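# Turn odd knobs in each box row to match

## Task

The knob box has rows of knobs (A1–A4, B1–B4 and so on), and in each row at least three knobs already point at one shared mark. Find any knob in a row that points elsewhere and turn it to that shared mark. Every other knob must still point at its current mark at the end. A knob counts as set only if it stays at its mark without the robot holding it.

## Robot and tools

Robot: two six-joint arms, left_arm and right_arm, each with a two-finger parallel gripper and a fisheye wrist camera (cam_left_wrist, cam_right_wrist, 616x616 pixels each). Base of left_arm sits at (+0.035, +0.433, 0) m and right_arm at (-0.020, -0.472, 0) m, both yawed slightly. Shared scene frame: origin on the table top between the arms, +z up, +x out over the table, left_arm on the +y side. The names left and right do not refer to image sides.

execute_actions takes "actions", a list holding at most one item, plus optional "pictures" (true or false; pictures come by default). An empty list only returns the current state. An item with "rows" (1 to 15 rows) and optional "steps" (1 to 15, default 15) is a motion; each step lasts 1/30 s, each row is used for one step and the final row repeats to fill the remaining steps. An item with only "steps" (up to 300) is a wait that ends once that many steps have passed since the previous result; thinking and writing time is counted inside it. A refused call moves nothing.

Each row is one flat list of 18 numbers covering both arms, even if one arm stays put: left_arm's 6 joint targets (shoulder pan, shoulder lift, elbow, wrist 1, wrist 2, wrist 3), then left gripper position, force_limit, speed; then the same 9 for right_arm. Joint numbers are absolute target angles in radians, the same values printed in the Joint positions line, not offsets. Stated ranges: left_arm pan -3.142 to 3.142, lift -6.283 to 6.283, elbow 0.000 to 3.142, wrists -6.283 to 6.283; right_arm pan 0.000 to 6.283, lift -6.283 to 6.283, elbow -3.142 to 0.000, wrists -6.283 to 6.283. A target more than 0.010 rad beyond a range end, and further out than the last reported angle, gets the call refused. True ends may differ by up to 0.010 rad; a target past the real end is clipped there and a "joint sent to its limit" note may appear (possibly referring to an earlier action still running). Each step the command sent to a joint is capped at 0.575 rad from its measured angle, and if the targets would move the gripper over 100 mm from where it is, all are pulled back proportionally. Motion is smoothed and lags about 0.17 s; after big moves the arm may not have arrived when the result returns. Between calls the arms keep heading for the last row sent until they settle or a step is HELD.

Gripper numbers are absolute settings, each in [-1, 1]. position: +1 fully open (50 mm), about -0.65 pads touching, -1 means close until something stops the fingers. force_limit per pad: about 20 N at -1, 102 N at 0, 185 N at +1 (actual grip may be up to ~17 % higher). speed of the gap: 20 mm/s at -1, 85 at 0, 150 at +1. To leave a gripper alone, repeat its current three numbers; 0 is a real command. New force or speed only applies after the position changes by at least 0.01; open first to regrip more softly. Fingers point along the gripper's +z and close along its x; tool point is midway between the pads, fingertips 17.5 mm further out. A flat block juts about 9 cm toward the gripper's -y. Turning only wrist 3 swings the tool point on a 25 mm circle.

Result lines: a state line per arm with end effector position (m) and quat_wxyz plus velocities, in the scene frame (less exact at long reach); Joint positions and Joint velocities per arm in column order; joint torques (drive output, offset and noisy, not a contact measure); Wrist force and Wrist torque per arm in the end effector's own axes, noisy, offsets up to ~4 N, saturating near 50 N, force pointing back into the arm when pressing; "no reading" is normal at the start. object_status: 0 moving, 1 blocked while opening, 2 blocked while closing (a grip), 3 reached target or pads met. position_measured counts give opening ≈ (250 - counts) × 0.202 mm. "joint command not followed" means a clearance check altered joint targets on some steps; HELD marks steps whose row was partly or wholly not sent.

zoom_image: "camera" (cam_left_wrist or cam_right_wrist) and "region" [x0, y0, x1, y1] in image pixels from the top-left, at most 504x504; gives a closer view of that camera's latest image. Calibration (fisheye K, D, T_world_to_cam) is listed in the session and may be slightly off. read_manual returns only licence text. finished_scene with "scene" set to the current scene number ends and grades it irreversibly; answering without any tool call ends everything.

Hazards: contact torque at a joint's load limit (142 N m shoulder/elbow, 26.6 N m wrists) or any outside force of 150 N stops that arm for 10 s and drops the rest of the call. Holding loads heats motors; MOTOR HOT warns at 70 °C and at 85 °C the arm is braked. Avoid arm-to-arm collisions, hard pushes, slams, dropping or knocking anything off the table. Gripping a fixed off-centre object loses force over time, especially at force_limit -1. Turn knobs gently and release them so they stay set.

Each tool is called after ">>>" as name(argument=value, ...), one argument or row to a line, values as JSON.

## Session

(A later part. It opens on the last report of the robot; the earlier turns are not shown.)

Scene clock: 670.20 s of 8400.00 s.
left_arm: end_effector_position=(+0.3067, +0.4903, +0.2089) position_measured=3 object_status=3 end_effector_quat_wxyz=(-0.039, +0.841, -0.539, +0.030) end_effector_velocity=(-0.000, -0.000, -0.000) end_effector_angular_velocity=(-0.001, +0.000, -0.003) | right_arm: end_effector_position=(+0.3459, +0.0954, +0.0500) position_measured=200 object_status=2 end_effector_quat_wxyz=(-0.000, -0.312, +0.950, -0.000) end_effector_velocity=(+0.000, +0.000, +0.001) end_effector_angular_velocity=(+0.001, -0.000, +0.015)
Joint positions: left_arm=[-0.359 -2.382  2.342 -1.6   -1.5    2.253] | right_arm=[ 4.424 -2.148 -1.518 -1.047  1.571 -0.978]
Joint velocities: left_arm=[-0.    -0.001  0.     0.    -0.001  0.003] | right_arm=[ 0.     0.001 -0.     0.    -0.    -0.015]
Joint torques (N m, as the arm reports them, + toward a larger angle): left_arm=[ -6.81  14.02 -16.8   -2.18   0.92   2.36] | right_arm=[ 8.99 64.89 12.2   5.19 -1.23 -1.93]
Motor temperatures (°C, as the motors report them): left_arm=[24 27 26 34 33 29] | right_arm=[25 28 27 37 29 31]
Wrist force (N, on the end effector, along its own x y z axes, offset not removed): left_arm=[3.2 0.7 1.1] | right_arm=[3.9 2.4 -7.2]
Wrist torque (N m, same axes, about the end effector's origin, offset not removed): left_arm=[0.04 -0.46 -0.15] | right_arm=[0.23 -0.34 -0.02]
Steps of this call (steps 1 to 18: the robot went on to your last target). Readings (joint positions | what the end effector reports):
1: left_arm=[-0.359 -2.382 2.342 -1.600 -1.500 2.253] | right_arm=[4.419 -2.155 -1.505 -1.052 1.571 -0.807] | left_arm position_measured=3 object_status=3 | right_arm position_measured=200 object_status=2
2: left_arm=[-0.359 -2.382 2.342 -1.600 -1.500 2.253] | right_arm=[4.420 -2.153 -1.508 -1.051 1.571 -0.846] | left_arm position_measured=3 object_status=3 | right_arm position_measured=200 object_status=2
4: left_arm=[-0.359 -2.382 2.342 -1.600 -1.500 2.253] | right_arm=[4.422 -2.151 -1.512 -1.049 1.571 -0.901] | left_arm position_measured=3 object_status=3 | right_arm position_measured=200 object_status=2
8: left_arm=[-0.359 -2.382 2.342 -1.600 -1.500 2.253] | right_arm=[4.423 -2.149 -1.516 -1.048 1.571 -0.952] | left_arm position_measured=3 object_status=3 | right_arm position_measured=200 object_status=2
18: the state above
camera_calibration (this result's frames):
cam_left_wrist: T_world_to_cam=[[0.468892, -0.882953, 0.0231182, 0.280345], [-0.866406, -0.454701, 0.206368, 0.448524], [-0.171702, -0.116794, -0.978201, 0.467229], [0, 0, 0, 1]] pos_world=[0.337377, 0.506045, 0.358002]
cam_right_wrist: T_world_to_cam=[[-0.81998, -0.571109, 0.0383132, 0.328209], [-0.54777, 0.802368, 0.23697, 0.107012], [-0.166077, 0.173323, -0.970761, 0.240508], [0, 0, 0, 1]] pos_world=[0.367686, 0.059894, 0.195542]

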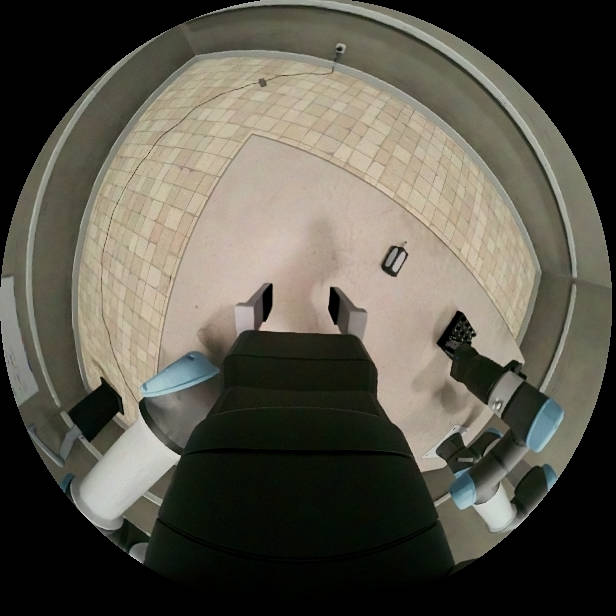

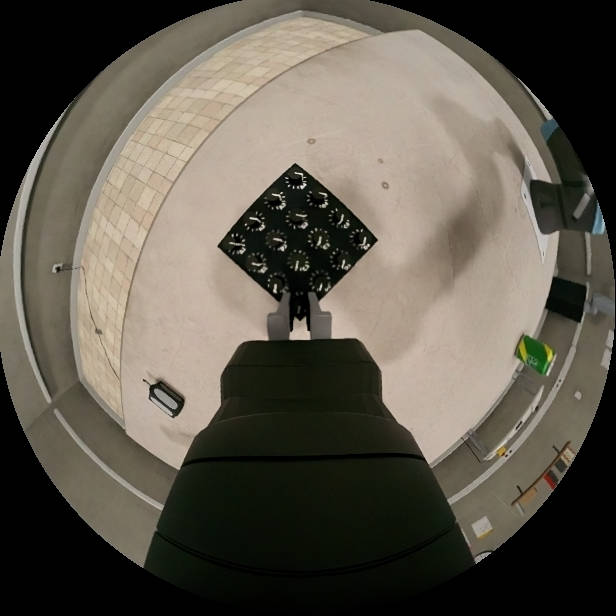

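Looks matched. Release and lift.

>>> execute_actions(
  actions=[
    {"rows": [
[-0.359,-2.382,2.342,-1.6,-1.5,2.253,1,-1,0,4.4236,-2.1476,-1.5177,-1.0471,1.5708,-0.98,-0.1,-0.9,-0.5],
[-0.359,-2.382,2.342,-1.6,-1.5,2.253,1,-1,0,4.4236,-2.1476,-1.5177,-1.0471,1.5708,-0.98,-0.1,-0.9,-0.5],
[-0.359,-2.382,2.342,-1.6,-1.5,2.253,1,-1,0,4.4236,-2.1476,-1.5177,-1.0471,1.5708,-0.98,-0.1,-0.9,-0.5],
[-0.359,-2.382,2.342,-1.6,-1.5,2.253,1,-1,0,4.4236,-2.1408,-1.5116,-1.0600,1.5708,-0.98,-0.1,-0.9,-0.5],
[-0.359,-2.382,2.342,-1.6,-1.5,2.253,1,-1,0,4.4236,-2.1340,-1.5055,-1.0729,1.5708,-0.98,-0.1,-0.9,-0.5],
[-0.359,-2.382,2.342,-1.6,-1.5,2.253,1,-1,0,4.4236,-2.1272,-1.4994,-1.0858,1.5708,-0.98,-0.1,-0.9,-0.5],
[-0.359,-2.382,2.342,-1.6,-1.5,2.253,1,-1,0,4.4236,-2.1204,-1.4933,-1.0987,1.5708,-0.98,-0.1,-0.9,-0.5],
[-0.359,-2.382,2.342,-1.6,-1.5,2.253,1,-1,0,4.4236,-2.1136,-1.4872,-1.1116,1.5708,-0.98,-0.1,-0.9,-0.5],
[-0.359,-2.382,2.342,-1.6,-1.5,2.253,1,-1,0,4.4236,-2.1068,-1.4811,-1.1245,1.5708,-0.98,-0.1,-0.9,-0.5]], "steps": 15},
  ],
  pictures=false,
)

>>> execute_actions(
  actions=[
    {"steps": 10},
  ],
)

>>> zoom_image(
  camera="cam_right_wrist",
  region=[244, 206, 356, 318],
)

Scene clock: 685.90 s of 8400.00 s.
left_arm: end_effector_position=(+0.3067, +0.4903, +0.2089) position_measured=3 object_status=3 end_effector_quat_wxyz=(-0.039, +0.841, -0.539, +0.030) end_effector_velocity=(-0.000, -0.000, +0.000) end_effector_angular_velocity=(-0.001, -0.000, +0.000) | right_arm: end_effector_position=(+0.3458, +0.0951, +0.0802) position_measured=167 object_status=3 end_effector_quat_wxyz=(+0.000, -0.313, +0.950, +0.000) end_effector_velocity=(-0.001, -0.001, +0.046) end_effector_angular_velocity=(+0.001, +0.001, -0.001)
Joint positions: left_arm=[-0.359 -2.382  2.342 -1.6   -1.5    2.253] | right_arm=[ 4.424 -2.113 -1.487 -1.112  1.571 -0.98 ]
Joint velocities: left_arm=[ 0.    -0.    -0.     0.    -0.001 -0.   ] | right_arm=[ 0.     0.051  0.046 -0.097  0.001  0.001]
Joint torques (N m, as the arm reports them, + toward a larger angle): left_arm=[ -5.92  15.29 -17.38  -2.     0.88   2.09] | right_arm=[ 9.78 67.88 36.95  1.47 -1.29 -1.69]
Motor temperatures (°C, as the motors report them): left_arm=[24 27 26 34 33 29] | right_arm=[25 28 27 37 29 31]
Wrist force (N, on the end effector, along its own x y z axes, offset not removed): left_arm=[2.7 0.3 0.1] | right_arm=[4.2 -2.2 0.8]
Wrist torque (N m, same axes, about the end effector's origin, offset not removed): left_arm=[0.03 -0.37 -0.10] | right_arm=[-0.42 -0.53 -0.05]
Steps of this call (steps 1 to 15: the robot went on to your last target; steps 16 to 90: nothing new was sent; then 12.20 s passed at rest; steps 91 to 105: all 15 steps of this action). Readings (joint positions | what the end effector reports):
91: left_arm=[-0.359 -2.382 2.342 -1.600 -1.500 2.253] | right_arm=[4.424 -2.148 -1.518 -1.047 1.571 -0.980] | left_arm position_measured=3 object_status=3 | right_arm position_measured=200 object_status=0
92: left_arm=[-0.359 -2.382 2.342 -1.600 -1.500 2.253] | right_arm=[4.424 -2.148 -1.518 -1.047 1.571 -0.980] | left_arm position_measured=3 object_status=3 | right_arm position_measured=191 object_status=0
94: left_arm=[-0.359 -2.382 2.342 -1.600 -1.500 2.253] | right_arm=[4.424 -2.148 -1.518 -1.047 1.571 -0.980] | left_arm position_measured=3 object_status=3 | right_arm position_measured=174 object_status=0
98: left_arm=[-0.359 -2.382 2.342 -1.600 -1.500 2.253] | right_arm=[4.424 -2.139 -1.511 -1.062 1.571 -0.980] | left_arm position_measured=3 object_status=3 | right_arm position_measured=167 object_status=0
105: the state above

Scene clock: 686.23 s of 8400.00 s.
left_arm: end_effector_position=(+0.3067, +0.4903, +0.2089) position_measured=3 object_status=3 end_effector_quat_wxyz=(-0.039, +0.841, -0.539, +0.030) end_effector_velocity=(-0.000, +0.000, -0.000) end_effector_angular_velocity=(+0.000, -0.001, -0.000) | right_arm: end_effector_position=(+0.3457, +0.0949, +0.0856) position_measured=167 object_status=3 end_effector_quat_wxyz=(-0.000, -0.313, +0.950, -0.000) end_effector_velocity=(+0.000, -0.000, +0.003) end_effector_angular_velocity=(+0.000, +0.001, -0.000)
Joint positions: left_arm=[-0.359 -2.382  2.342 -1.6   -1.5    2.253] | right_arm=[ 4.424 -2.107 -1.482 -1.124  1.571 -0.98 ]
Joint velocities: left_arm=[ 0.    -0.001  0.001 -0.     0.001  0.001] | right_arm=[-0.001  0.004  0.003 -0.007  0.001 -0.   ]
Joint torques (N m, as the arm reports them, + toward a larger angle): left_arm=[ -5.48  14.98 -17.65  -2.36   0.95   2.16] | right_arm=[ 9.98 66.63 40.47  1.32 -1.13 -1.8 ]
Motor temperatures (°C, as the motors report them): left_arm=[24 27 26 34 33 29] | right_arm=[25 28 27 37 29 31]
Wrist force (N, on the end effector, along its own x y z axes, offset not removed): left_arm=[2.9 -0.2 0.5] | right_arm=[-2.3 5.2 -0.6]
Wrist torque (N m, same axes, about the end effector's origin, offset not removed): left_arm=[-0.10 -0.46 -0.20] | right_arm=[0.74 0.57 0.15]
Steps of this call (steps 1 to 10: the robot went on to your last target). Readings (joint positions | what the end effector reports):
1: left_arm=[-0.359 -2.382 2.342 -1.600 -1.500 2.253] | right_arm=[4.424 -2.112 -1.486 -1.115 1.571 -0.980] | left_arm position_measured=3 object_status=3 | right_arm position_measured=167 object_status=3
2: left_arm=[-0.359 -2.382 2.342 -1.600 -1.500 2.253] | right_arm=[4.424 -2.111 -1.485 -1.117 1.571 -0.980] | left_arm position_measured=3 object_status=3 | right_arm position_measured=167 object_status=3
4: left_arm=[-0.359 -2.382 2.342 -1.600 -1.500 2.253] | right_arm=[4.424 -2.109 -1.483 -1.120 1.571 -0.980] | left_arm position_measured=3 object_status=3 | right_arm position_measured=167 object_status=3
8: left_arm=[-0.359 -2.382 2.342 -1.600 -1.500 2.253] | right_arm=[4.424 -2.108 -1.482 -1.123 1.571 -0.980] | left_arm position_measured=3 object_status=3 | right_arm position_measured=167 object_status=3
10: the state above
camera_calibration (this result's frames):
cam_left_wrist: T_world_to_cam=[[0.468892, -0.882953, 0.0231181, 0.280345], [-0.866406, -0.454701, 0.206368, 0.448524], [-0.171702, -0.116794, -0.978201, 0.467229], [0, 0, 0, 1]] pos_world=[0.337377, 0.506045, 0.358002]
cam_right_wrist: T_world_to_cam=[[-0.818792, -0.57281, 0.0383094, 0.326149], [-0.549435, 0.801227, 0.236972, 0.0995698], [-0.166435, 0.172983, -0.970761, 0.27526], [0, 0, 0, 1]] pos_world=[0.367568, 0.0594285, 0.231121]

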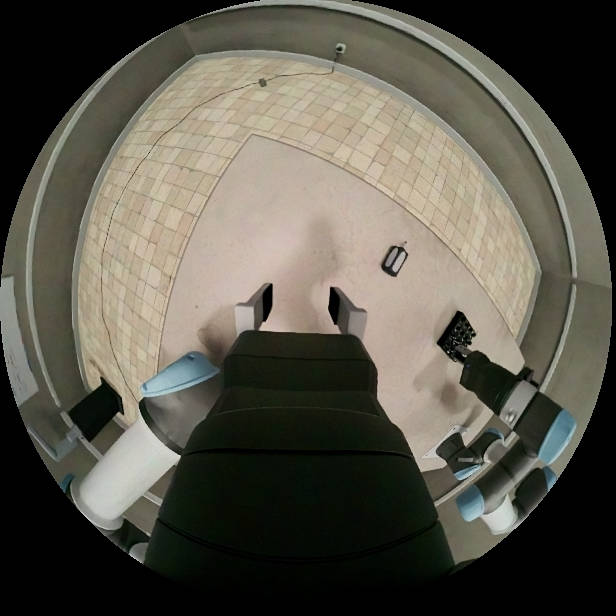

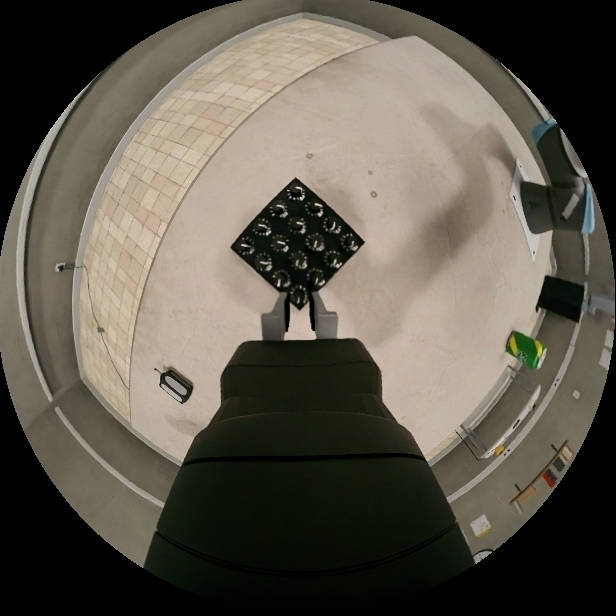

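Region (244, 206, 356, 318) of cam_right_wrist's 616x616 image, scaled by 4.500, with more detail than that image has.

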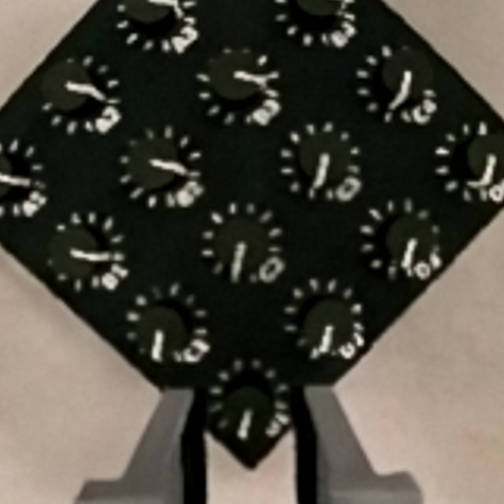

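>>> finished_scene(
  scene=1,
)

The scene is finished: the task was done.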